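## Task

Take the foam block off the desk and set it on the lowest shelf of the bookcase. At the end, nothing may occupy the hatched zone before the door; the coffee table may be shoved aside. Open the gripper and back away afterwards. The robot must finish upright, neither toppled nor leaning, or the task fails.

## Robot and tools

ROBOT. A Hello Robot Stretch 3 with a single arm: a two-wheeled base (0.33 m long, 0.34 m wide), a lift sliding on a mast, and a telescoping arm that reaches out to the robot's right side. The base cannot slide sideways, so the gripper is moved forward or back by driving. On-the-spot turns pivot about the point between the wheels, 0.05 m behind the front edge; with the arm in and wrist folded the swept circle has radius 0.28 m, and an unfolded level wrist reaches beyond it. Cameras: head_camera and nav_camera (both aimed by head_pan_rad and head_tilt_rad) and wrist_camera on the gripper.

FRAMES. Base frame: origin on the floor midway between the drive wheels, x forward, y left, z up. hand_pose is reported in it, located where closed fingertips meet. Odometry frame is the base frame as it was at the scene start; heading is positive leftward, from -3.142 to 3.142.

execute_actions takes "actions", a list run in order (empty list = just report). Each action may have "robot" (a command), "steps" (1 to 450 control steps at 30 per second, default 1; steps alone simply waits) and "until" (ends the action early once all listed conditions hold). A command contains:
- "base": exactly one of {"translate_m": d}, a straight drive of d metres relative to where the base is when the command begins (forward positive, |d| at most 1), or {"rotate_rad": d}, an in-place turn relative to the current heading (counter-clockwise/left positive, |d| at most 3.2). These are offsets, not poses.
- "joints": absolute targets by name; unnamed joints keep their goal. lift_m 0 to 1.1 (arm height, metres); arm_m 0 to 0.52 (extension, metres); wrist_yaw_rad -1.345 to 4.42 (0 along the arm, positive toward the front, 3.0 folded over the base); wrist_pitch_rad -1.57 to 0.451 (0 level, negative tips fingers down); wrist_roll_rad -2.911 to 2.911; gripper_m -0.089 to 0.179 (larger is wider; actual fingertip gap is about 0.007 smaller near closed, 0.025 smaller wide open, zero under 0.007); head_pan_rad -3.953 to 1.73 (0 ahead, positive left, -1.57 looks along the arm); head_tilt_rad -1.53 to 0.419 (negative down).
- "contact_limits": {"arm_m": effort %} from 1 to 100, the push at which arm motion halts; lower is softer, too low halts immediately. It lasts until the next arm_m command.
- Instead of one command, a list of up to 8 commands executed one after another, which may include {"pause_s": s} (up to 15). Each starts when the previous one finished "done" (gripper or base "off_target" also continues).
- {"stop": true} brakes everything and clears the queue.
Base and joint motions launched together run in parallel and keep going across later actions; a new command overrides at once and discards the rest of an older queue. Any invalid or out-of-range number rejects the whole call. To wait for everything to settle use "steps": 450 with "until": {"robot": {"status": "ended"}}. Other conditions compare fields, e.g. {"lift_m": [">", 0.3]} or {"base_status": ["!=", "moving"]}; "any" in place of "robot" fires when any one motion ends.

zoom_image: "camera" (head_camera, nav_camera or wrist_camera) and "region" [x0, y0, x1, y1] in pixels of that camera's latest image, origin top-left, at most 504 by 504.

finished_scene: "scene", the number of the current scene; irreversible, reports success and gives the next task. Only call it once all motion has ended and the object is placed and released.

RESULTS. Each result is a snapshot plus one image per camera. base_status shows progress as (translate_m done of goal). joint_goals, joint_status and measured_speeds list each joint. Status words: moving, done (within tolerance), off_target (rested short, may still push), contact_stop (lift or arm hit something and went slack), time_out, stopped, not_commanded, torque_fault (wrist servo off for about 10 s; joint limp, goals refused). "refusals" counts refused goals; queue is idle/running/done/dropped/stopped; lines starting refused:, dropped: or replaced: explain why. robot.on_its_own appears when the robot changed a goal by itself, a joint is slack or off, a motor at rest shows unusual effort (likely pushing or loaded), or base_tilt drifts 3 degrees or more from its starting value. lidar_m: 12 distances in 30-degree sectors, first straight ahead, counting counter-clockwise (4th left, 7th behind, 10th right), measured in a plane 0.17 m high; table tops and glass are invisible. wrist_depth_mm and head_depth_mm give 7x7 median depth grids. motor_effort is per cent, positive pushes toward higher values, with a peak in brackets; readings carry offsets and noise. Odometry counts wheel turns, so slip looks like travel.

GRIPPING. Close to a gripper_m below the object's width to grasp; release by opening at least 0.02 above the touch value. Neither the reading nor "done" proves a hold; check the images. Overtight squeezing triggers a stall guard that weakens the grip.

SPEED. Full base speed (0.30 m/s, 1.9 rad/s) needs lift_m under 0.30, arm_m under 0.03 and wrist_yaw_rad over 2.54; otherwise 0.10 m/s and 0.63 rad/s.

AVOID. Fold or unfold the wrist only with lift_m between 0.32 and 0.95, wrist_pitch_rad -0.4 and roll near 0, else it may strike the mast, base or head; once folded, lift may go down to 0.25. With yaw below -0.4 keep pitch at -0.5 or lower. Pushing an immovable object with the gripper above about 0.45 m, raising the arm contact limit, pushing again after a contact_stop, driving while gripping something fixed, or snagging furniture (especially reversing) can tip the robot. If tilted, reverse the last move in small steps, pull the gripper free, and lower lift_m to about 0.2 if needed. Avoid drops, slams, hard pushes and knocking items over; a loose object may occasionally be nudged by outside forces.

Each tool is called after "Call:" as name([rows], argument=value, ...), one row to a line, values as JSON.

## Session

Call:
execute_actions([
  {"robot":{"joints":{"head_tilt_rad":-0.5}},"steps":40},
])

Scene clock: 1.33 s.
robot.base_odometry: x=+0.000 y=+0.000 heading=+0.000 (m, m, rad; robot's odometry frame)
robot.turned_by_wheels: +0.000 (rad since the last result)
robot.turned_by_imu: +0.000 (rad since the last result)
robot.base_tilt: forward=-1.1 right=-0.9 (deg)
robot.lidar_m: 1.89 2.60 2.41 1.96 1.67 1.66 1.89 1.86 1.79 2.48 2.12 1.46
robot.head_depth_mm: 1945 2054 2214 1927 1794 1646 1352 / 2093 2222 2386 2012 1953 1634 1343 / 2292 2463 2632 2123 2082 1641 1333 / 2503 2704 2894 2283 2065 1621 1321 / 2758 2988 3262 2851 2056 1609 1321 / 2711 2992 3226 2844 2044 1593 1312 / 2522 2696 2903 2807 2024 1591 1317
robot.base_status: not_commanded
robot.joint_positions: lift_m=+0.591 arm_m=+0.002 wrist_yaw_rad=+2.949 wrist_pitch_rad=-0.519 wrist_roll_rad=-0.015 gripper_m=+0.037 head_pan_rad=+0.011 head_tilt_rad=-0.493
robot.joint_goals: lift_m=+0.591 arm_m=+0.002 wrist_yaw_rad=+2.949 wrist_pitch_rad=-0.519 wrist_roll_rad=-0.015 gripper_m=+0.037 head_pan_rad=+0.011 head_tilt_rad=-0.500
robot.joint_status: lift_m=not_commanded arm_m=not_commanded wrist_yaw_rad=not_commanded wrist_pitch_rad=not_commanded wrist_roll_rad=not_commanded gripper_m=not_commanded head_pan_rad=not_commanded head_tilt_rad=done
robot.measured_speeds: translate_m=+0.000 rotate_rad=+0.000 lift_m=+0.000 arm_m=+0.000 wrist_yaw_rad=+0.000 wrist_pitch_rad=+0.000 wrist_roll_rad=+0.000 head_pan_rad=+0.000 head_tilt_rad=+0.000
robot: refusals=0 queue=done queue_left=0
robot.motor_effort: left_wheel=+0(1) right_wheel=+0(1) lift_m=+32(32) arm_m=+0(0) wrist_yaw_rad=+1(0) wrist_pitch_rad=+6(6) wrist_roll_rad=+1(0) gripper_m=-1(1) head_pan_rad=+0(1) head_tilt_rad=-2(21) (%)
robot.hand_pose: x=+0.0190 y=+0.0597 z=+0.5814 quat_wxyz=(+0.246, +0.692, +0.117, +0.668) (m; robot's base frame)
robot.wrist_depth_mm: - - - - - - - / - - - - - - - / - - - - - - - / - - - - - - - / 904 900 - 878 886 846 869 / 790 791 - 749 732 750 739 / 694 694 665 678 681 670 662
pictures: head_camera (sideways: a quarter turn clockwise sets it upright), nav_camera (sideways: a quarter turn counterclockwise sets it upright), wrist_camera
Images, in order (width x height): head_camera 896x504, nav_camera 672x504, wrist_camera 644x364.

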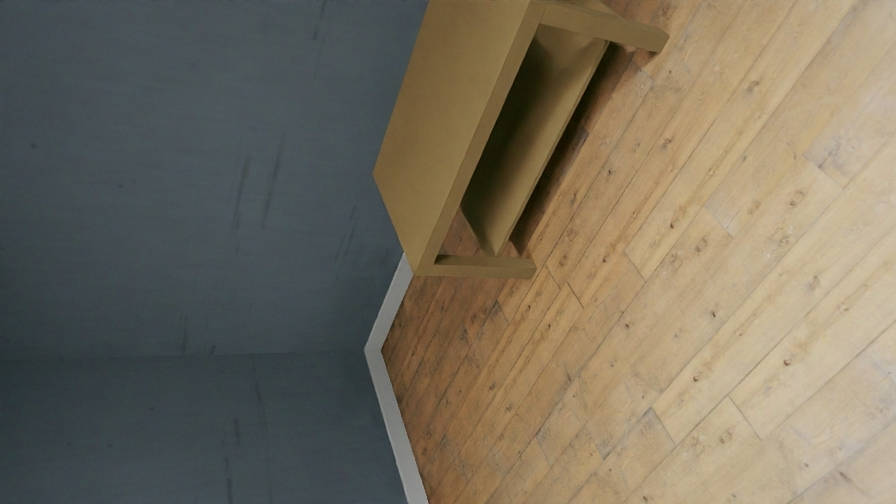

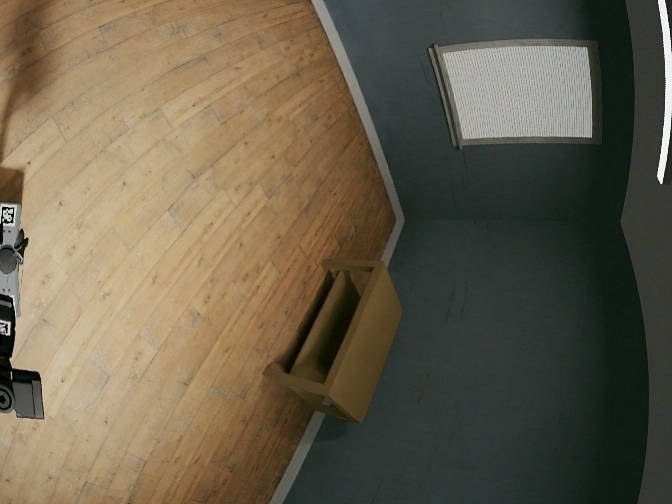

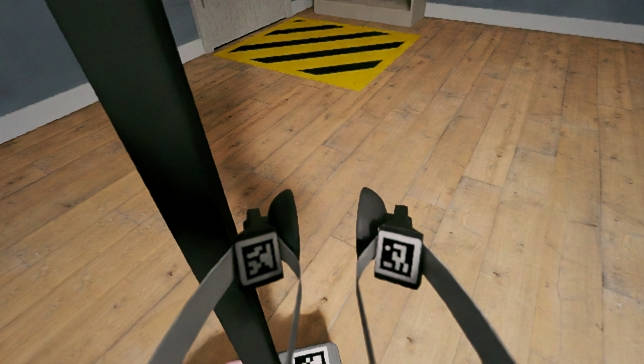

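Call:
execute_actions([
  {"robot":{"joints":{"head_pan_rad":-1.7}},"steps":80},
])

Call:
execute_actions([
  {"robot":{"joints":{"head_pan_rad":-3.3}},"steps":80},
])

Scene clock: 6.67 s.
robot.base_odometry: x=+0.000 y=+0.000 heading=+0.000 (m, m, rad; robot's odometry frame)
robot.turned_by_wheels: +0.000 (rad since the last result)
robot.turned_by_imu: -0.002 (rad since the last result)
robot.base_tilt: forward=-1.0 right=-0.9 (deg)
robot.lidar_m: 1.89 2.60 2.40 1.97 1.66 1.66 1.89 1.87 1.79 2.49 2.12 1.46
robot.head_depth_mm: 1907 2026 2086 2343 2139 1649 1352 / 2041 2192 2272 2478 2044 1635 1345 / 2161 2305 2498 2650 2087 1643 1337 / 2314 2501 2705 2800 2087 1620 1325 / 2473 2687 2952 2843 2055 1603 1329 / 2502 2676 2929 2802 2041 1596 1313 / 2240 2381 2562 2644 2023 1591 1317
robot.base_status: not_commanded
robot.joint_positions: lift_m=+0.591 arm_m=+0.002 wrist_yaw_rad=+2.949 wrist_pitch_rad=-0.519 wrist_roll_rad=-0.015 gripper_m=+0.037 head_pan_rad=-1.693 head_tilt_rad=-0.494
robot.joint_goals: lift_m=+0.591 arm_m=+0.002 wrist_yaw_rad=+2.949 wrist_pitch_rad=-0.519 wrist_roll_rad=-0.015 gripper_m=+0.037 head_pan_rad=-1.700 head_tilt_rad=-0.500
robot.joint_status: lift_m=not_commanded arm_m=not_commanded wrist_yaw_rad=not_commanded wrist_pitch_rad=not_commanded wrist_roll_rad=not_commanded gripper_m=not_commanded head_pan_rad=done head_tilt_rad=done
robot.measured_speeds: translate_m=+0.000 rotate_rad=+0.000 lift_m=+0.000 arm_m=+0.000 wrist_yaw_rad=+0.000 wrist_pitch_rad=+0.000 wrist_roll_rad=+0.000 head_pan_rad=+0.000 head_tilt_rad=+0.000
robot: refusals=0 queue=done queue_left=0
robot.motor_effort: left_wheel=+0(0) right_wheel=+1(1) lift_m=+32(32) arm_m=+0(0) wrist_yaw_rad=-1(1) wrist_pitch_rad=+6(6) wrist_roll_rad=+0(0) gripper_m=+0(0) head_pan_rad=-3(41) head_tilt_rad=-2(2) (%)
robot.hand_pose: x=+0.0190 y=+0.0597 z=+0.5814 quat_wxyz=(+0.246, +0.692, +0.117, +0.668) (m; robot's base frame)
robot.wrist_depth_mm: - - - - - - - / - - - - - - - / - - - - - - - / - - - - - - - / 910 881 - 882 890 868 863 / 792 772 - 775 742 762 747 / 699 686 670 680 664 663 658
pictures: head_camera (sideways: a quarter turn clockwise sets it upright), nav_camera (sideways: a quarter turn counterclockwise sets it upright), wrist_camera
Images, in order (width x height): head_camera 896x504, nav_camera 672x504, wrist_camera 644x364.

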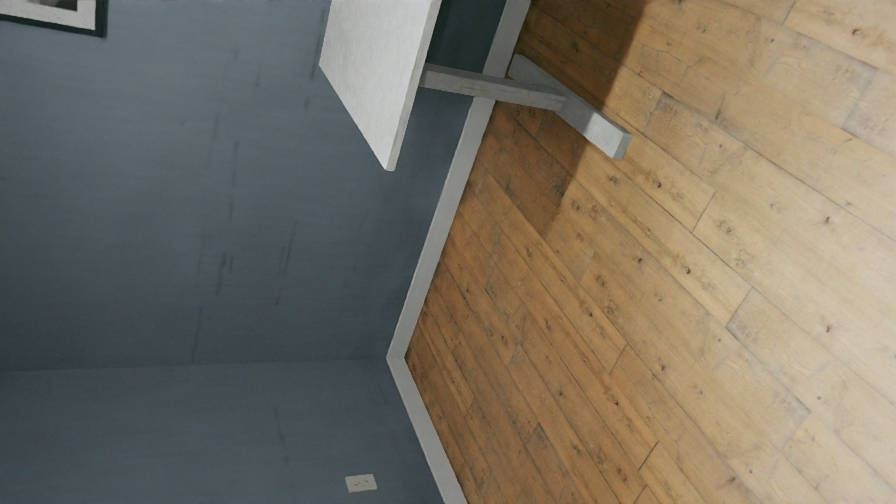

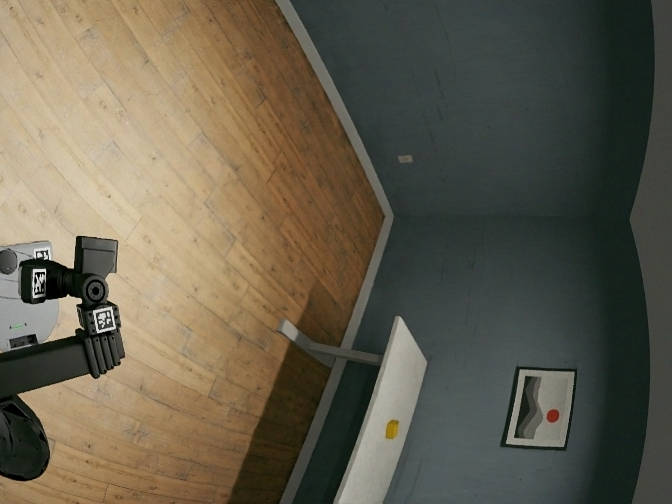

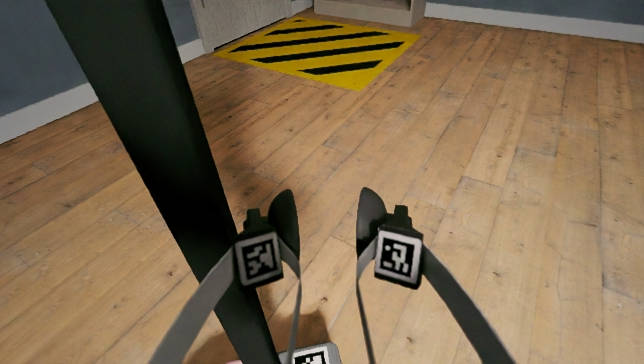

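Scene clock: 9.33 s.
robot.base_odometry: x=+0.000 y=+0.000 heading=+0.000 (m, m, rad; robot's odometry frame)
robot.turned_by_wheels: +0.000 (rad since the last result)
robot.turned_by_imu: -0.001 (rad since the last result)
robot.base_tilt: forward=-1.1 right=-0.8 (deg)
robot.lidar_m: 1.88 2.60 2.40 1.97 1.66 1.66 1.89 1.87 1.79 2.47 2.12 1.46
robot.head_depth_mm: 1435 1514 1635 1749 1893 1659 1347 / 1498 1622 1738 1885 1994 1650 1345 / 1599 1711 1875 2010 2083 1640 1343 / 1708 1843 1990 2198 2061 1628 1328 / 1811 1985 2178 2373 2055 1596 1320 / 1962 2119 2347 2555 2038 1600 1319 / 2112 2328 2607 2675 2033 1584 1314
robot.base_status: not_commanded
robot.joint_positions: lift_m=+0.591 arm_m=+0.002 wrist_yaw_rad=+2.949 wrist_pitch_rad=-0.519 wrist_roll_rad=-0.015 gripper_m=+0.037 head_pan_rad=-3.293 head_tilt_rad=-0.494
robot.joint_goals: lift_m=+0.591 arm_m=+0.002 wrist_yaw_rad=+2.949 wrist_pitch_rad=-0.519 wrist_roll_rad=-0.015 gripper_m=+0.037 head_pan_rad=-3.300 head_tilt_rad=-0.500
robot.joint_status: lift_m=not_commanded arm_m=not_commanded wrist_yaw_rad=not_commanded wrist_pitch_rad=not_commanded wrist_roll_rad=not_commanded gripper_m=not_commanded head_pan_rad=done head_tilt_rad=done
robot.measured_speeds: translate_m=+0.000 rotate_rad=+0.000 lift_m=+0.000 arm_m=+0.000 wrist_yaw_rad=+0.000 wrist_pitch_rad=+0.000 wrist_roll_rad=+0.000 head_pan_rad=+0.000 head_tilt_rad=+0.000
robot: refusals=0 queue=done queue_left=0
robot.motor_effort: left_wheel=+1(0) right_wheel=+0(1) lift_m=+32(32) arm_m=+0(0) wrist_yaw_rad=+1(0) wrist_pitch_rad=+7(6) wrist_roll_rad=+0(0) gripper_m=+0(0) head_pan_rad=-3(40) head_tilt_rad=-2(1) (%)
robot.hand_pose: x=+0.0190 y=+0.0597 z=+0.5814 quat_wxyz=(+0.246, +0.692, +0.117, +0.668) (m; robot's base frame)
robot.wrist_depth_mm: - - - - - - - / - - - - - - - / - - - - - - - / - - - - - - - / 907 898 - 907 880 873 851 / 783 792 - 761 750 764 744 / 698 692 663 683 669 667 662
pictures: head_camera (sideways: a quarter turn clockwise sets it upright), nav_camera (sideways: a quarter turn counterclockwise sets it upright), wrist_camera
Images, in order (width x height): head_camera 896x504, nav_camera 672x504, wrist_camera 644x364.

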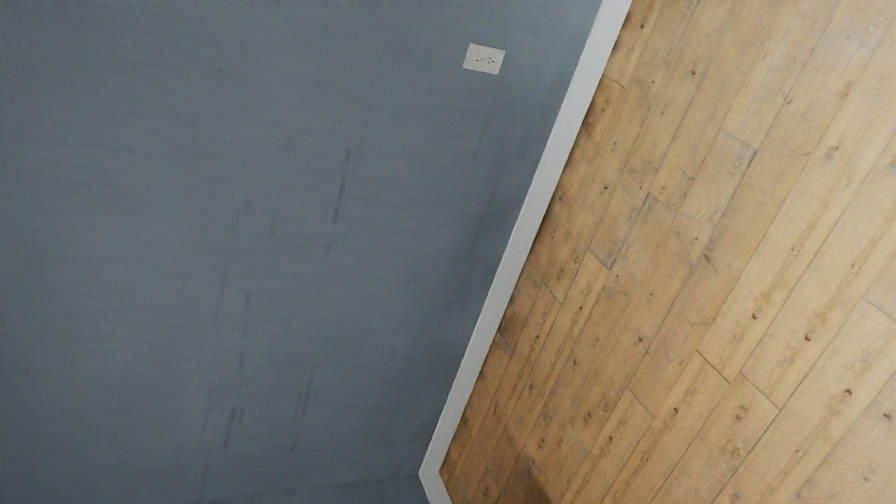

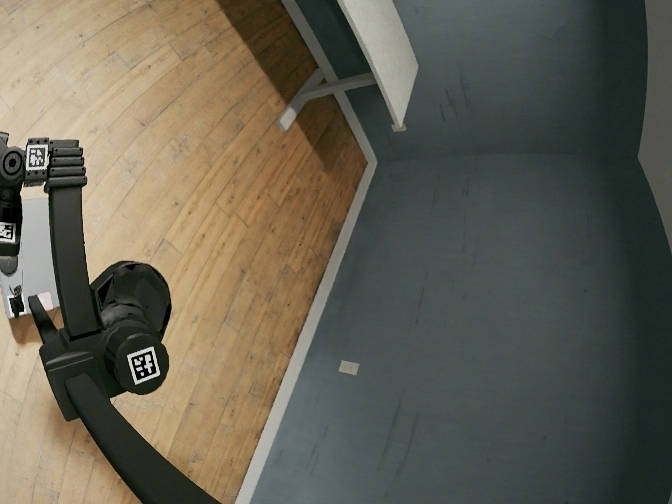

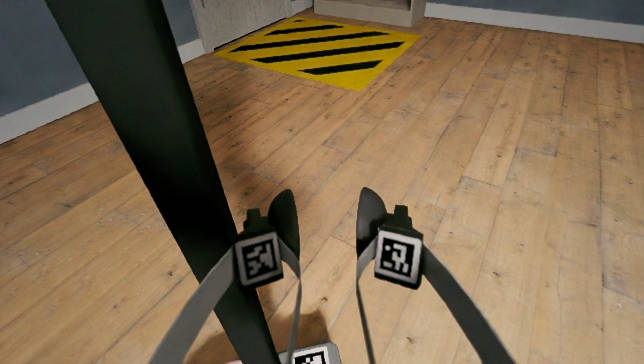

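Call:
execute_actions([
  {"robot":{"joints":{"head_pan_rad":-1.57,"lift_m":0.28,"wrist_pitch_rad":-0.4},"base":{"rotate_rad":-0.785}},"steps":200,"until":{"robot":{"status":"ended"}}},
])

Scene clock: 17.77 s.
robot.base_odometry: x=+0.000 y=+0.000 heading=-0.785 (m, m, rad; robot's odometry frame)
robot.turned_by_wheels: -0.785 (rad since the last result)
robot.turned_by_imu: -0.788 (rad since the last result)
robot.base_tilt: forward=-1.1 right=-0.9 (deg)
robot.lidar_m: 1.95 1.46 1.90 2.59 2.40 1.74 1.66 1.71 1.86 2.18 1.79 2.22
robot.head_depth_mm: 1900 2064 2188 2467 2106 1646 1347 / 1891 2046 2161 2471 2109 1639 1343 / 1875 2021 2111 2489 2089 1631 1334 / 1874 2033 2057 2478 2090 1610 1335 / 1856 2036 2020 2444 2071 1601 1321 / 1836 2019 1982 2427 2065 1603 1310 / 1822 2000 1964 2331 1969 1591 1307
robot.base_status: done (rotate_rad -0.7849 of -0.7850)
robot.joint_positions: lift_m=+0.280 arm_m=+0.002 wrist_yaw_rad=+2.949 wrist_pitch_rad=-0.419 wrist_roll_rad=-0.015 gripper_m=+0.037 head_pan_rad=-1.577 head_tilt_rad=-0.494
robot.joint_goals: lift_m=+0.280 arm_m=+0.002 wrist_yaw_rad=+2.949 wrist_pitch_rad=-0.400 wrist_roll_rad=-0.015 gripper_m=+0.037 head_pan_rad=-1.570 head_tilt_rad=-0.500
robot.joint_status: lift_m=done arm_m=not_commanded wrist_yaw_rad=not_commanded wrist_pitch_rad=done wrist_roll_rad=not_commanded gripper_m=not_commanded head_pan_rad=done head_tilt_rad=done
robot.measured_speeds: translate_m=+0.000 rotate_rad=+0.000 lift_m=+0.000 arm_m=+0.000 wrist_yaw_rad=+0.000 wrist_pitch_rad=+0.000 wrist_roll_rad=+0.000 head_pan_rad=+0.000 head_tilt_rad=+0.000
robot: refusals=0 queue=done queue_left=0
robot.motor_effort: left_wheel=+2(8) right_wheel=-1(3) lift_m=+24(35) arm_m=+0(0) wrist_yaw_rad=+0(0) wrist_pitch_rad=+9(9) wrist_roll_rad=+1(0) gripper_m=+1(1) head_pan_rad=+3(39) head_tilt_rad=-2(2) (%)
robot.hand_pose: x=+0.0216 y=+0.0731 z=+0.2927 quat_wxyz=(+0.213, +0.697, +0.082, +0.680) (m; robot's base frame)
robot.wrist_depth_mm: - - - - - - - / - - - - - - - / 926 - 887 869 866 830 822 / 705 702 679 687 673 660 653 / 582 567 - 560 562 542 532 / 487 494 - - 456 468 461 / 432 - - - 402 406 398
pictures: head_camera (sideways: a quarter turn clockwise sets it upright), nav_camera (sideways: a quarter turn counterclockwise sets it upright), wrist_camera
Images, in order (width x height): head_camera 896x504, nav_camera 672x504, wrist_camera 644x364.

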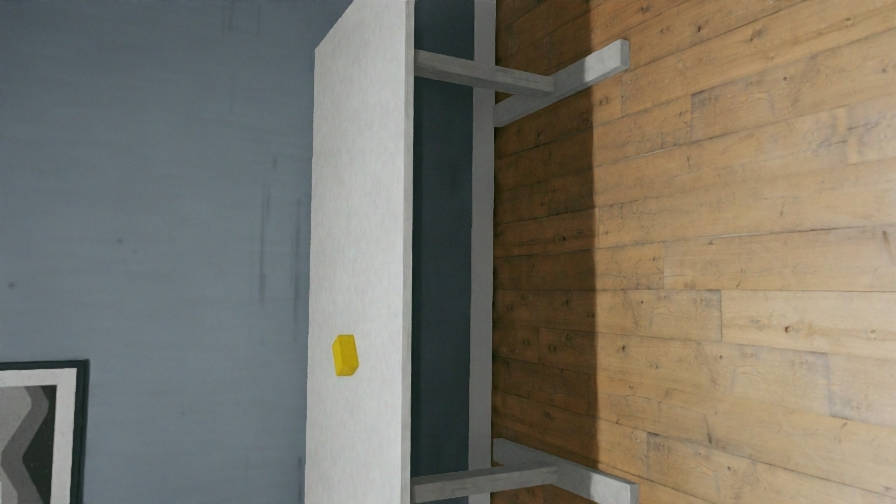

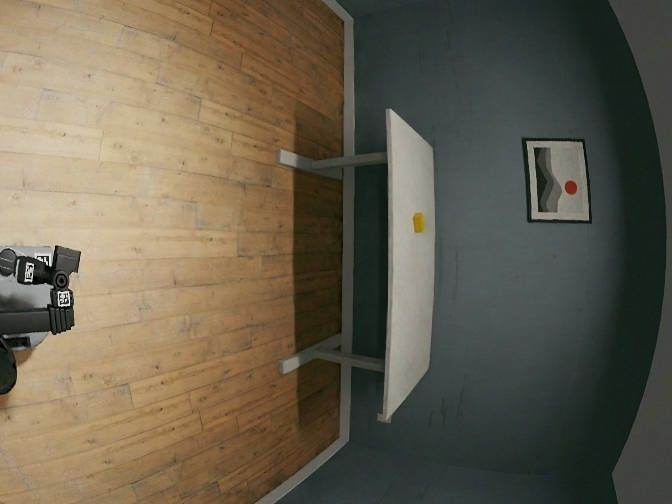

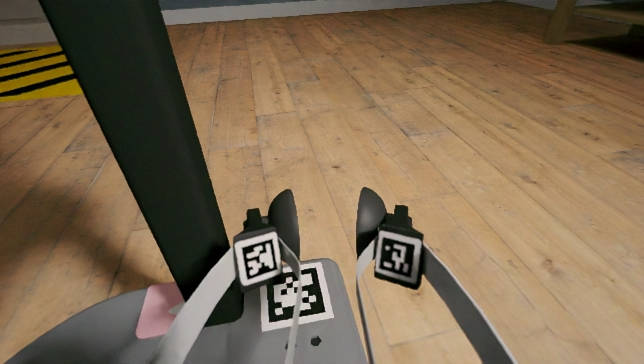

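Call:
execute_actions([
  {"robot":[{"base":{"rotate_rad":-1.57}},{"base":{"translate_m":1.0}},{"base":{"rotate_rad":1.57}},{"base":{"translate_m":0.29}},{"joints":{"lift_m":0.6}},{"joints":{"wrist_yaw_rad":0}},{"joints":{"wrist_pitch_rad":0,"gripper_m":0.17,"head_tilt_rad":-1.0}}],"steps":450,"until":{"robot":{"status":"ended"}}},
  {"steps":450,"until":{"robot":{"status":"ended"}}},
])

Scene clock: 50.60 s.
robot.base_odometry: x=-0.501 y=-0.913 heading=-0.785 (m, m, rad; robot's odometry frame)
robot.turned_by_wheels: +0.000 (rad since the last result)
robot.turned_by_imu: -0.010 (rad since the last result)
robot.base_tilt: forward=-1.1 right=-0.8 (deg)
robot.lidar_m: 1.84 1.89 1.82 3.62 2.85 2.03 1.94 1.20 1.23 1.18 0.75 1.63
robot.head_depth_mm: 1076 950 797 700 1391 1243 1121 / 1075 946 790 698 1387 1296 - / 1073 931 784 690 1374 - - / 1067 926 780 687 1423 - - / 1057 926 775 683 1364 1221 1116 / 1048 916 770 668 1343 1221 1098 / 1043 905 766 664 1365 1210 1093
robot.base_status: done (translate_m +0.2900 of +0.2900)
robot.joint_positions: lift_m=+0.600 arm_m=+0.002 wrist_yaw_rad=+0.003 wrist_pitch_rad=-0.133 wrist_roll_rad=-0.015 gripper_m=+0.170 head_pan_rad=-1.577 head_tilt_rad=-0.987
robot.joint_goals: lift_m=+0.600 arm_m=+0.002 wrist_yaw_rad=+0.000 wrist_pitch_rad=+0.000 wrist_roll_rad=-0.015 gripper_m=+0.170 head_pan_rad=-1.570 head_tilt_rad=-1.000
robot.joint_status: lift_m=done arm_m=not_commanded wrist_yaw_rad=done wrist_pitch_rad=off_target wrist_roll_rad=not_commanded gripper_m=done head_pan_rad=done head_tilt_rad=done
robot.measured_speeds: translate_m=+0.000 rotate_rad=+0.000 lift_m=+0.000 arm_m=+0.000 wrist_yaw_rad=+0.000 wrist_pitch_rad=+0.000 wrist_roll_rad=+0.000 head_pan_rad=+0.000 head_tilt_rad=+0.000
robot: refusals=0 queue=dropped queue_left=0
robot.on_its_own: wrist_pitch_rad is at rest, and its effort (+64) is outside its rest range (-20 to +32)
robot.motor_effort: left_wheel=-1(12) right_wheel=+2(10) lift_m=+40(41) arm_m=+0(0) wrist_yaw_rad=-3(4) wrist_pitch_rad=+64(64) wrist_roll_rad=+0(0) gripper_m=+6(89) head_pan_rad=+3(5) head_tilt_rad=-4(22) (%)
robot.hand_pose: x=-0.0208 y=-0.3978 z=+0.6804 quat_wxyz=(+0.711, +0.049, -0.700, -0.046) (m; robot's base frame)
robot.wrist_depth_mm: 809 826 831 824 827 840 845 / 843 851 852 499 399 621 546 / 208 199 192 185 178 173 166 / 127 128 129 129 131 133 135 / - 132 - - - - - / - - - - - - - / 945 883 912 906 927 899 894
pictures: head_camera (sideways: a quarter turn clockwise sets it upright), nav_camera (sideways: a quarter turn counterclockwise sets it upright), wrist_camera
Images, in order (width x height): head_camera 896x504, nav_camera 672x504, wrist_camera 644x364.

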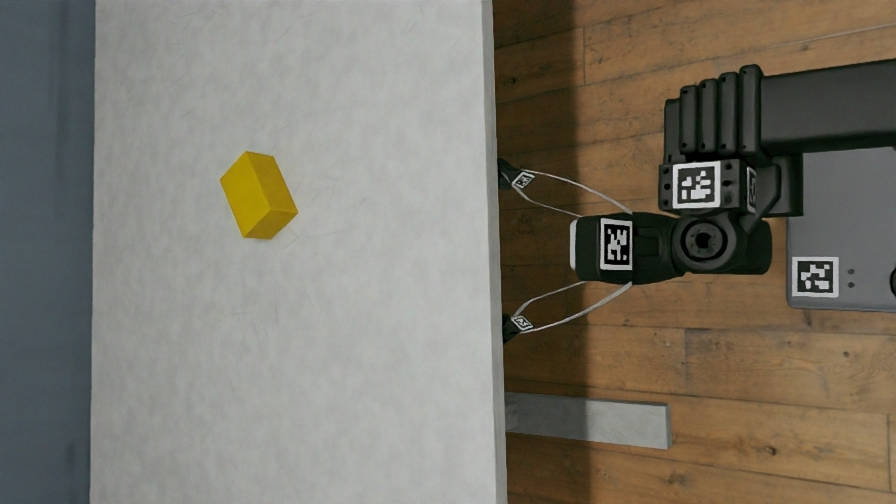

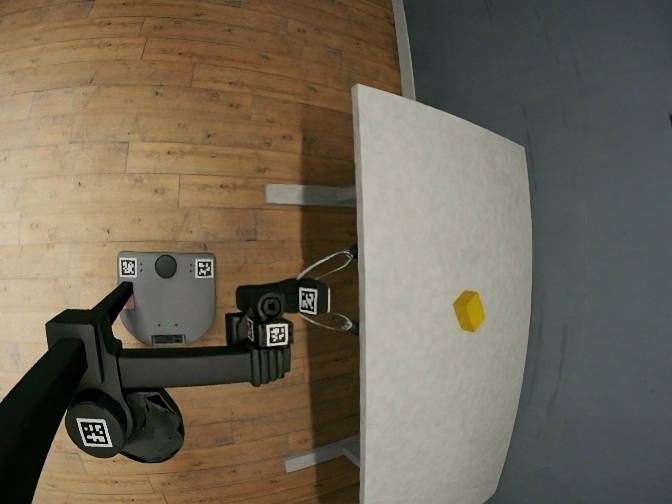

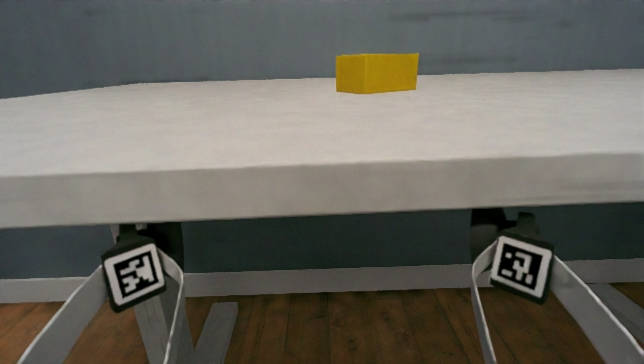

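Call:
execute_actions([
  {"robot":[{"joints":{"wrist_pitch_rad":-0.4}},{"joints":{"wrist_yaw_rad":1.5},"base":{"translate_m":-0.06}},{"joints":{"lift_m":0.67}},{"joints":{"wrist_yaw_rad":0}},{"joints":{"wrist_pitch_rad":0}}],"steps":450,"until":{"robot":{"status":"ended"}}},
])

Scene clock: 65.17 s.
robot.base_odometry: x=-0.543 y=-0.871 heading=-0.785 (m, m, rad; robot's odometry frame)
robot.turned_by_wheels: +0.000 (rad since the last result)
robot.turned_by_imu: -0.004 (rad since the last result)
robot.base_tilt: forward=-1.0 right=-0.8 (deg)
robot.lidar_m: 1.90 1.96 1.85 3.61 2.75 1.97 1.88 1.15 1.24 1.18 0.77 1.63
robot.head_depth_mm: 1079 945 796 700 1405 1263 1129 / 1078 941 789 695 1391 - - / 1072 932 786 692 1385 - - / 1071 923 779 687 1427 - - / 1061 919 772 683 1357 1226 1118 / 1048 916 772 680 1365 1222 1104 / 1040 898 765 677 1331 1211 1096
robot.base_status: done (translate_m -0.0600 of -0.0600)
robot.joint_positions: lift_m=+0.670 arm_m=+0.002 wrist_yaw_rad=+0.003 wrist_pitch_rad=-0.440 wrist_roll_rad=-0.024 gripper_m=+0.170 head_pan_rad=-1.577 head_tilt_rad=-0.988
robot.joint_goals: lift_m=+0.670 arm_m=+0.002 wrist_yaw_rad=+0.000 wrist_pitch_rad=-0.425 wrist_roll_rad=-0.024 gripper_m=+0.170 head_pan_rad=-1.570 head_tilt_rad=-1.000
robot.joint_status: lift_m=done arm_m=not_commanded wrist_yaw_rad=done wrist_pitch_rad=time_out wrist_roll_rad=not_commanded gripper_m=done head_pan_rad=done head_tilt_rad=done
robot.measured_speeds: translate_m=+0.000 rotate_rad=+0.000 lift_m=+0.000 arm_m=+0.000 wrist_yaw_rad=+0.000 wrist_pitch_rad=+0.000 wrist_roll_rad=+0.000 head_pan_rad=+0.000 head_tilt_rad=+0.000
robot: refusals=0 queue=dropped queue_left=0
robot.on_its_own: wrist_pitch_rad is held at -0.425, not at your +0.000, since a time_out
robot.motor_effort: left_wheel=+0(6) right_wheel=+1(4) lift_m=+39(41) arm_m=+0(0) wrist_yaw_rad=-5(35) wrist_pitch_rad=+7(100) wrist_roll_rad=+5(13) gripper_m=-2(6) head_pan_rad=+3(4) head_tilt_rad=-4(4) (%)
robot.hand_pose: x=-0.0208 y=-0.3686 z=+0.6775 quat_wxyz=(+0.699, +0.157, -0.681, -0.151) (m; robot's base frame)
robot.wrist_depth_mm: 362 353 345 339 330 319 315 / 223 221 218 214 210 208 205 / 162 160 159 157 155 153 152 / 148 151 152 155 158 - - / - 754 - - - - - / 918 806 895 898 903 863 843 / 788 774 795 779 783 780 771
pictures: head_camera (sideways: a quarter turn clockwise sets it upright), nav_camera (sideways: a quarter turn counterclockwise sets it upright), wrist_camera
Images, in order (width x height): head_camera 896x504, nav_camera 672x504, wrist_camera 644x364.

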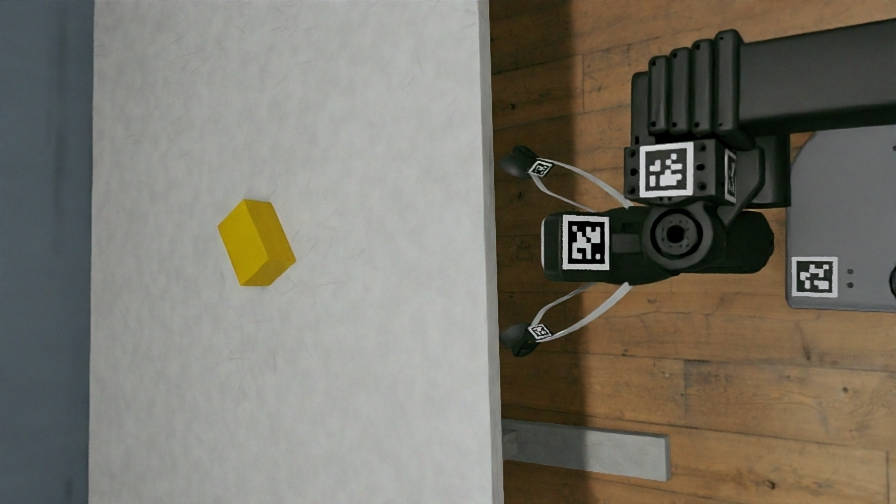

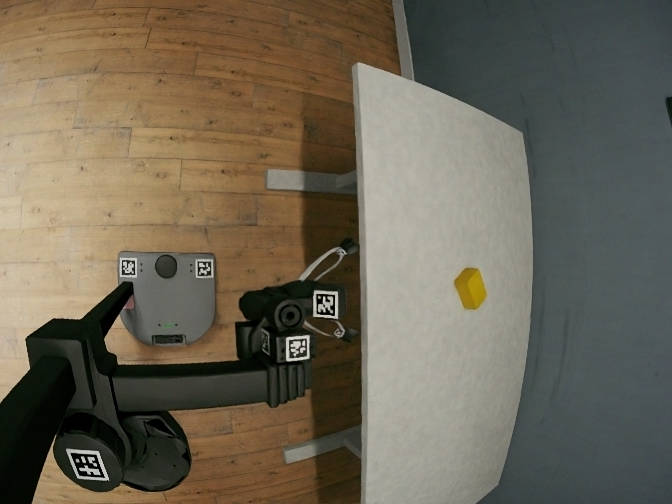

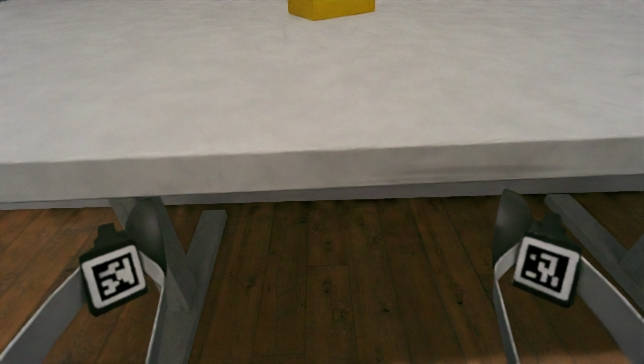

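Call:
execute_actions([
  {"robot":[{"joints":{"wrist_yaw_rad":1.5}},{"joints":{"wrist_pitch_rad":0,"lift_m":0.7}},{"joints":{"wrist_yaw_rad":0}}],"steps":450,"until":{"robot":{"status":"ended"}}},
])

Scene clock: 72.97 s.
robot.base_odometry: x=-0.543 y=-0.871 heading=-0.785 (m, m, rad; robot's odometry frame)
robot.turned_by_wheels: +0.000 (rad since the last result)
robot.turned_by_imu: -0.002 (rad since the last result)
robot.base_tilt: forward=-1.1 right=-0.9 (deg)
robot.lidar_m: 1.90 1.95 1.86 3.60 2.76 1.97 1.88 1.15 1.24 1.18 0.78 1.63
robot.head_depth_mm: 1086 949 797 699 1398 1264 - / 1078 940 789 696 1398 - - / 1075 931 785 692 1400 - - / 1067 926 778 689 - 1192 - / 1060 918 776 686 1362 1224 1118 / 1048 910 771 679 1366 1218 1102 / 1039 903 766 673 1327 1208 1095
robot.base_status: done (translate_m -0.0600 of -0.0600)
robot.joint_positions: lift_m=+0.700 arm_m=+0.002 wrist_yaw_rad=+0.003 wrist_pitch_rad=-0.022 wrist_roll_rad=-0.011 gripper_m=+0.170 head_pan_rad=-1.577 head_tilt_rad=-0.988
robot.joint_goals: lift_m=+0.700 arm_m=+0.002 wrist_yaw_rad=+0.000 wrist_pitch_rad=+0.000 wrist_roll_rad=-0.011 gripper_m=+0.170 head_pan_rad=-1.570 head_tilt_rad=-1.000
robot.joint_status: lift_m=done arm_m=not_commanded wrist_yaw_rad=done wrist_pitch_rad=done wrist_roll_rad=not_commanded gripper_m=done head_pan_rad=done head_tilt_rad=done
robot.measured_speeds: translate_m=+0.000 rotate_rad=+0.000 lift_m=+0.000 arm_m=+0.000 wrist_yaw_rad=+0.000 wrist_pitch_rad=+0.000 wrist_roll_rad=+0.000 head_pan_rad=+0.000 head_tilt_rad=+0.000
robot: refusals=0 queue=done queue_left=0
robot.motor_effort: left_wheel=-2(2) right_wheel=+3(3) lift_m=+39(42) arm_m=+1(0) wrist_yaw_rad=-4(16) wrist_pitch_rad=+11(16) wrist_roll_rad=-2(5) gripper_m=+0(1) head_pan_rad=+4(3) head_tilt_rad=-4(4) (%)
robot.hand_pose: x=-0.0208 y=-0.4026 z=+0.8086 quat_wxyz=(+0.711, +0.009, -0.703, -0.007) (m; robot's base frame)
robot.wrist_depth_mm: 822 843 827 838 850 854 859 / 868 861 863 884 890 881 889 / 893 888 921 915 899 919 924 / 928 678 641 498 593 585 557 / 398 427 379 375 365 366 354 / 296 258 272 267 262 246 254 / 205 213 210 208 205 203 200
pictures: head_camera (sideways: a quarter turn clockwise sets it upright), nav_camera (sideways: a quarter turn counterclockwise sets it upright), wrist_camera
Images, in order (width x height): head_camera 896x504, nav_camera 672x504, wrist_camera 644x364.

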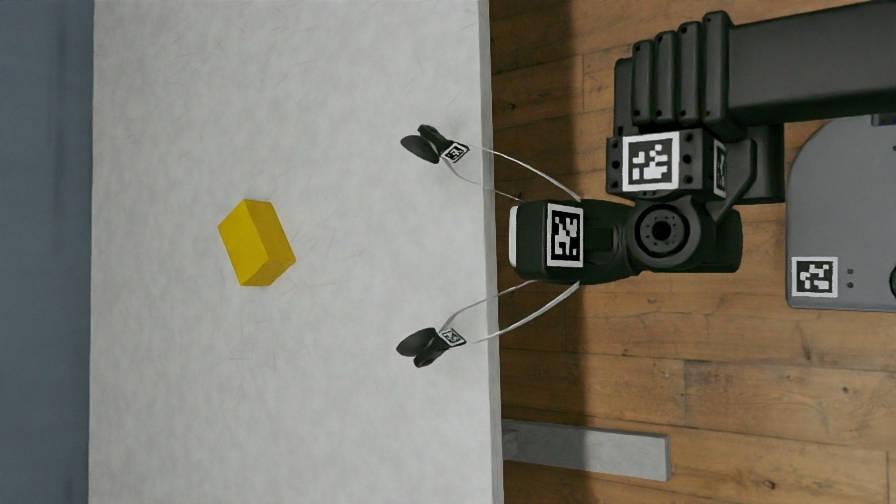

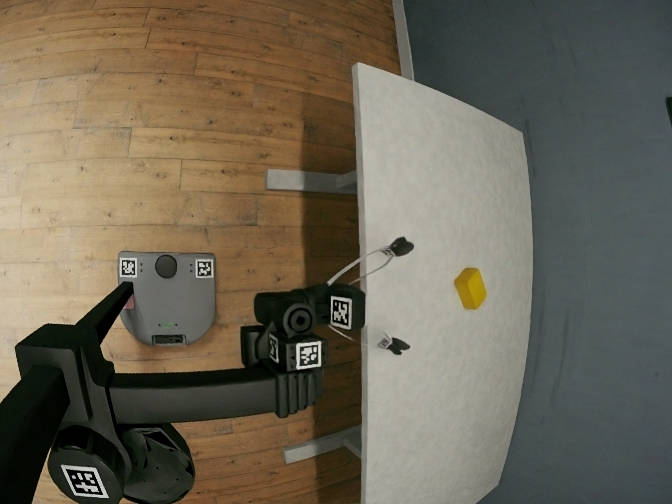

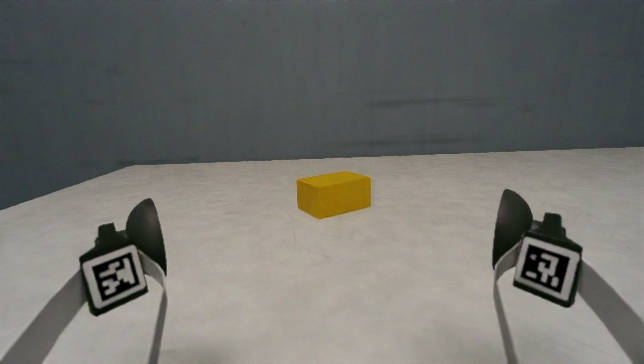

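Call:
execute_actions([
  {"robot":[{"joints":{"lift_m":0.66}},{"joints":{"arm_m":0.12}}],"steps":450,"until":{"robot":{"status":"ended"}}},
])

Scene clock: 100.53 s.
robot.base_odometry: x=-0.543 y=-0.871 heading=-0.785 (m, m, rad; robot's odometry frame)
robot.turned_by_wheels: +0.000 (rad since the last result)
robot.turned_by_imu: -0.002 (rad since the last result)
robot.base_tilt: forward=-1.0 right=-0.9 (deg)
robot.lidar_m: 1.90 1.95 1.85 3.60 2.76 1.96 1.88 1.15 1.24 1.18 0.77 1.62
robot.head_depth_mm: 1086 949 796 701 1390 1263 1137 / 1078 943 789 698 - - - / 1075 930 789 690 - 1232 - / 1070 927 778 715 1335 1226 - / 1060 916 786 683 1364 1219 1118 / 1048 911 771 682 1361 1215 1099 / 1038 905 766 665 1330 1211 1099
robot.base_status: done (translate_m -0.0600 of -0.0600)
robot.joint_positions: lift_m=+0.660 arm_m=+0.120 wrist_yaw_rad=+0.002 wrist_pitch_rad=-0.021 wrist_roll_rad=-0.011 gripper_m=+0.170 head_pan_rad=-1.577 head_tilt_rad=-0.988
robot.joint_goals: lift_m=+0.660 arm_m=+0.120 wrist_yaw_rad=+0.000 wrist_pitch_rad=+0.000 wrist_roll_rad=-0.011 gripper_m=+0.170 head_pan_rad=-1.570 head_tilt_rad=-1.000
robot.joint_status: lift_m=done arm_m=done wrist_yaw_rad=done wrist_pitch_rad=done wrist_roll_rad=not_commanded gripper_m=done head_pan_rad=done head_tilt_rad=done
robot.measured_speeds: translate_m=+0.000 rotate_rad=+0.000 lift_m=+0.000 arm_m=+0.000 wrist_yaw_rad=+0.000 wrist_pitch_rad=+0.000 wrist_roll_rad=+0.000 head_pan_rad=+0.000 head_tilt_rad=+0.000
robot: refusals=0 queue=done queue_left=0
robot.motor_effort: left_wheel=-1(2) right_wheel=+3(3) lift_m=+24(40) arm_m=+3(2) wrist_yaw_rad=-3(3) wrist_pitch_rad=+10(11) wrist_roll_rad=-2(2) gripper_m=-2(1) head_pan_rad=+4(4) head_tilt_rad=-4(4) (%)
robot.hand_pose: x=-0.0210 y=-0.5203 z=+0.7695 quat_wxyz=(+0.711, +0.008, -0.703, -0.007) (m; robot's base frame)
robot.wrist_depth_mm: 743 726 729 740 747 746 750 / 752 772 763 770 777 782 773 / 791 794 794 803 795 789 786 / 515 497 473 312 433 427 414 / 294 315 281 274 268 266 257 / 212 191 200 196 193 180 187 / 151 156 155 153 151 149 147
pictures: head_camera (sideways: a quarter turn clockwise sets it upright), nav_camera (sideways: a quarter turn counterclockwise sets it upright), wrist_camera
Images, in order (width x height): head_camera 896x504, nav_camera 672x504, wrist_camera 644x364.

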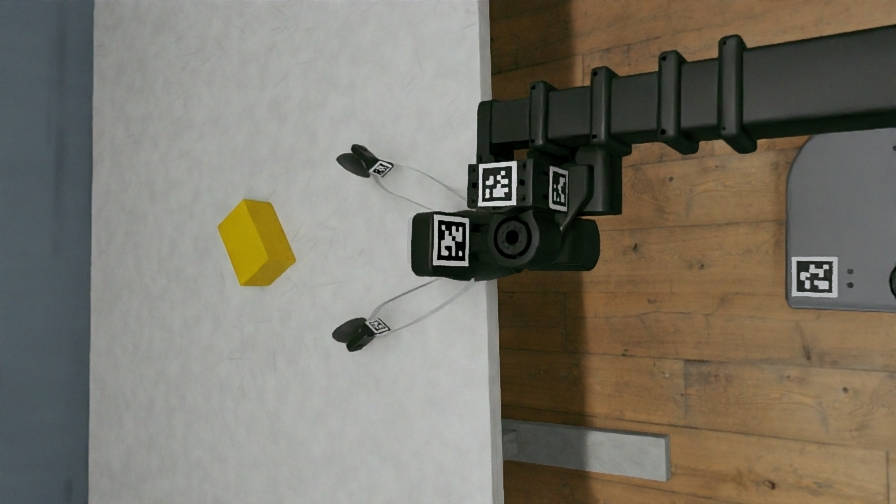

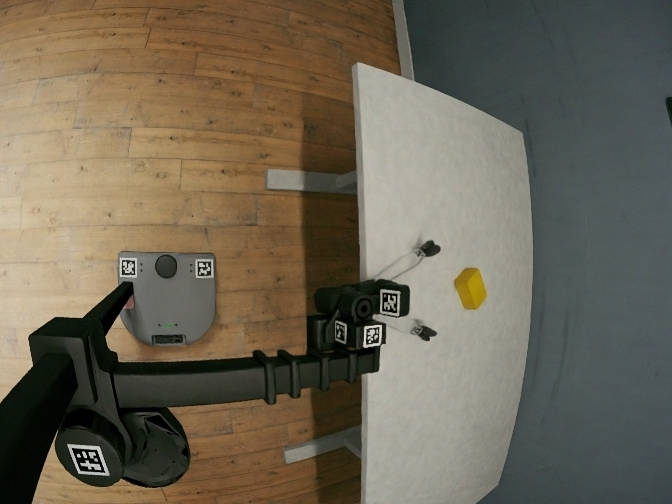

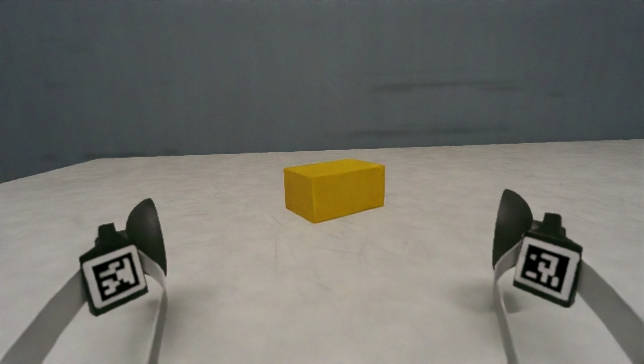

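Call:
execute_actions([
  {"robot":[{"joints":{"arm_m":0.275}},{"joints":{"gripper_m":0.0}},{"joints":{"lift_m":0.75}}],"steps":450,"until":{"robot":{"status":"ended"}}},
])

Scene clock: 108.77 s.
robot.base_odometry: x=-0.543 y=-0.871 heading=-0.785 (m, m, rad; robot's odometry frame)
robot.turned_by_wheels: +0.000 (rad since the last result)
robot.turned_by_imu: -0.002 (rad since the last result)
robot.base_tilt: forward=-1.0 right=-0.9 (deg)
robot.lidar_m: 1.90 1.95 1.85 3.60 2.76 1.97 1.88 1.16 1.24 1.19 0.77 1.62
robot.head_depth_mm: 1083 945 798 708 1449 - - / 1077 941 - - 1401 1225 1138 / 1074 937 - 685 1384 1232 - / 1068 864 762 686 1379 1223 - / 1059 915 776 682 1364 1221 1118 / 1051 911 771 680 1356 1219 1090 / 1038 904 764 663 1327 1211 1097
robot.base_status: done (translate_m -0.0600 of -0.0600)
robot.joint_positions: lift_m=+0.750 arm_m=+0.275 wrist_yaw_rad=+0.001 wrist_pitch_rad=-0.022 wrist_roll_rad=-0.011 gripper_m=+0.001 head_pan_rad=-1.577 head_tilt_rad=-0.988
robot.joint_goals: lift_m=+0.750 arm_m=+0.275 wrist_yaw_rad=+0.000 wrist_pitch_rad=+0.000 wrist_roll_rad=-0.011 gripper_m=+0.000 head_pan_rad=-1.570 head_tilt_rad=-1.000
robot.joint_status: lift_m=done arm_m=done wrist_yaw_rad=done wrist_pitch_rad=done wrist_roll_rad=not_commanded gripper_m=done head_pan_rad=done head_tilt_rad=done
robot.measured_speeds: translate_m=+0.000 rotate_rad=+0.000 lift_m=+0.000 arm_m=+0.000 wrist_yaw_rad=+0.000 wrist_pitch_rad=+0.000 wrist_roll_rad=+0.000 head_pan_rad=+0.000 head_tilt_rad=+0.000
robot: refusals=0 queue=done queue_left=0
robot.motor_effort: left_wheel=-1(2) right_wheel=+2(3) lift_m=+40(42) arm_m=+3(2) wrist_yaw_rad=-3(2) wrist_pitch_rad=+10(10) wrist_roll_rad=-2(2) gripper_m=-15(91) head_pan_rad=+4(3) head_tilt_rad=-4(4) (%)
robot.hand_pose: x=-0.0211 y=-0.6753 z=+0.8587 quat_wxyz=(+0.711, +0.008, -0.703, -0.008) (m; robot's base frame)
robot.wrist_depth_mm: 602 598 613 610 600 611 610 / 616 609 622 621 628 632 632 / 641 644 643 655 658 650 653 / 670 666 669 662 678 679 669 / 530 517 529 172 524 473 463 / 371 363 337 170 314 348 338 / 288 282 280 275 272 268 267
pictures: head_camera (sideways: a quarter turn clockwise sets it upright), nav_camera (sideways: a quarter turn counterclockwise sets it upright), wrist_camera
Images, in order (width x height): head_camera 896x504, nav_camera 672x504, wrist_camera 644x364.

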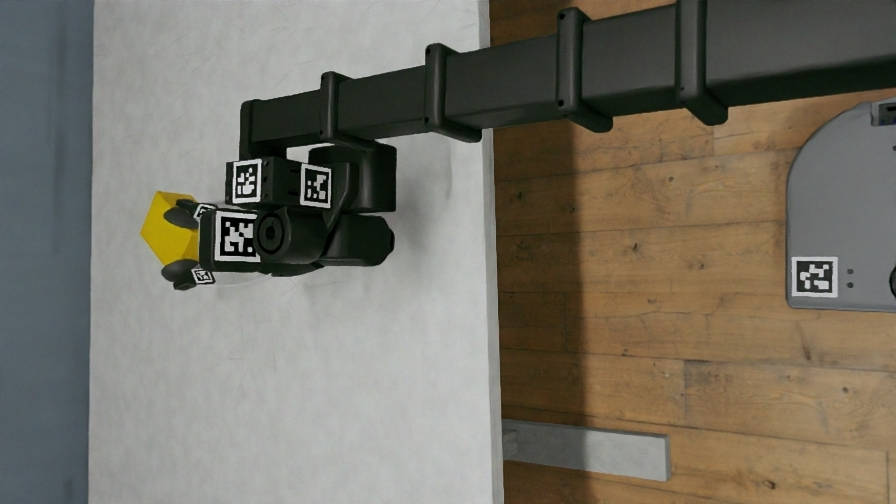

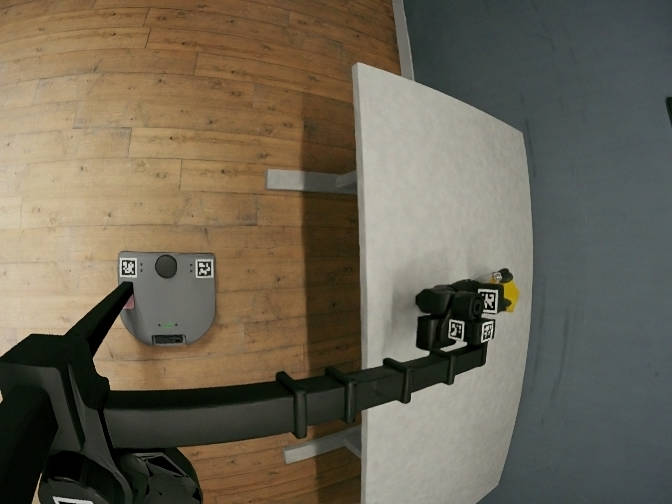

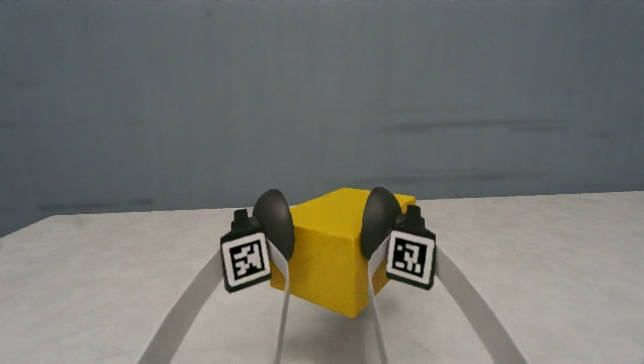

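Call:
execute_actions([
  {"robot":[{"joints":{"gripper_m":-0.03}},{"joints":{"arm_m":0.0,"lift_m":0.8,"head_pan_rad":0,"head_tilt_rad":-0.5}},{"joints":{"wrist_pitch_rad":-0.4,"wrist_yaw_rad":3.0}},{"joints":{"lift_m":0.28},"base":{"rotate_rad":1.57}},{"base":{"translate_m":1.0}},{"base":{"translate_m":0.8}}],"steps":450,"until":{"robot":{"status":"ended"}}},
  {"steps":450,"until":{"robot":{"status":"ended"}}},
])

Scene clock: 135.47 s.
robot.base_odometry: x=+0.730 y=+0.402 heading=+0.785 (m, m, rad; robot's odometry frame)
robot.turned_by_wheels: +1.570 (rad since the last result)
robot.turned_by_imu: +1.560 (rad since the last result)
robot.base_tilt: forward=-1.1 right=-0.8 (deg)
robot.lidar_m: 1.81 1.82 2.05 1.97 2.01 2.66 2.51 2.73 1.15 1.14 1.18 1.91
robot.head_depth_mm: 1559 1706 1855 2099 2085 1633 1335 / 1548 1689 1832 2058 2041 1611 1327 / 1542 1677 1821 2066 2043 1614 1321 / 1523 1663 1811 2037 2037 1595 1323 / 1524 1643 1823 2019 2016 1595 1312 / 1500 1634 1806 2002 2004 1595 1301 / 1501 1629 1779 1980 1987 1579 1300
robot.base_status: done (translate_m +0.8000 of +0.8000)
robot.joint_positions: lift_m=+0.280 arm_m=+0.002 wrist_yaw_rad=+2.998 wrist_pitch_rad=-0.415 wrist_roll_rad=-0.011 gripper_m=-0.030 head_pan_rad=-0.007 head_tilt_rad=-0.506
robot.joint_goals: lift_m=+0.280 arm_m=+0.000 wrist_yaw_rad=+3.000 wrist_pitch_rad=-0.400 wrist_roll_rad=-0.011 gripper_m=-0.030 head_pan_rad=+0.000 head_tilt_rad=-0.500
robot.joint_status: lift_m=done arm_m=done wrist_yaw_rad=done wrist_pitch_rad=done wrist_roll_rad=not_commanded gripper_m=done head_pan_rad=done head_tilt_rad=done
robot.measured_speeds: translate_m=+0.000 rotate_rad=+0.000 lift_m=+0.000 arm_m=+0.000 wrist_yaw_rad=+0.000 wrist_pitch_rad=+0.000 wrist_roll_rad=+0.000 head_pan_rad=+0.000 head_tilt_rad=+0.000
robot: refusals=0 queue=done queue_left=0
robot.motor_effort: left_wheel=-1(6) right_wheel=+2(6) lift_m=+24(41) arm_m=-2(3) wrist_yaw_rad=+3(5) wrist_pitch_rad=+7(10) wrist_roll_rad=-2(2) gripper_m=-10(98) head_pan_rad=+3(40) head_tilt_rad=+2(21) (%)
robot.hand_pose: x=+0.0108 y=+0.0752 z=+0.2937 quat_wxyz=(+0.195, +0.697, +0.097, +0.684) (m; robot's base frame)
robot.wrist_depth_mm: - - - - - - - / - - - - - - - / 946 919 901 884 858 839 810 / 704 711 689 689 668 654 654 / 591 580 580 - 559 539 536 / 490 504 - - 471 465 458 / 441 - - - 405 407 401
pictures: head_camera (sideways: a quarter turn clockwise sets it upright), nav_camera (sideways: a quarter turn counterclockwise sets it upright), wrist_camera
Images, in order (width x height): head_camera 896x504, nav_camera 672x504, wrist_camera 644x364.

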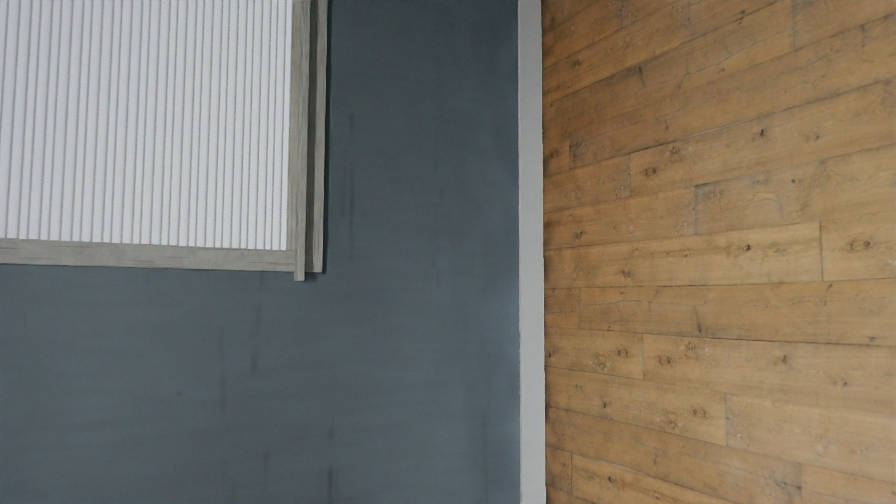

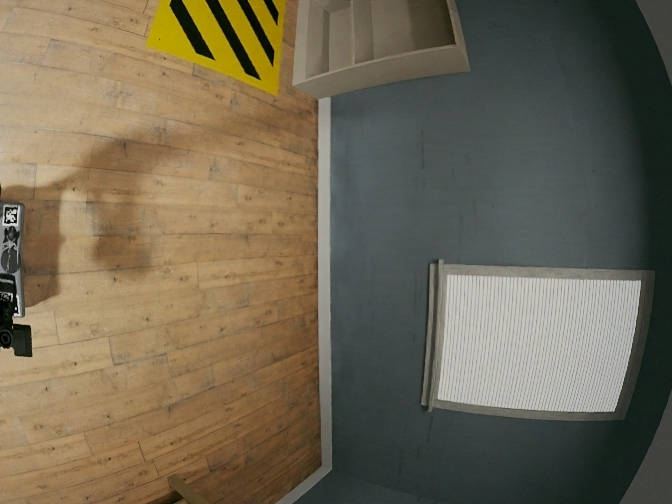

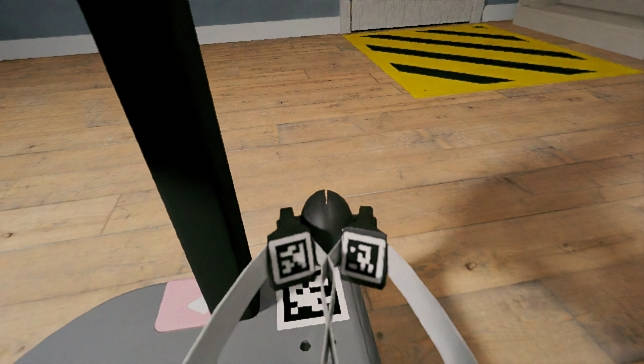

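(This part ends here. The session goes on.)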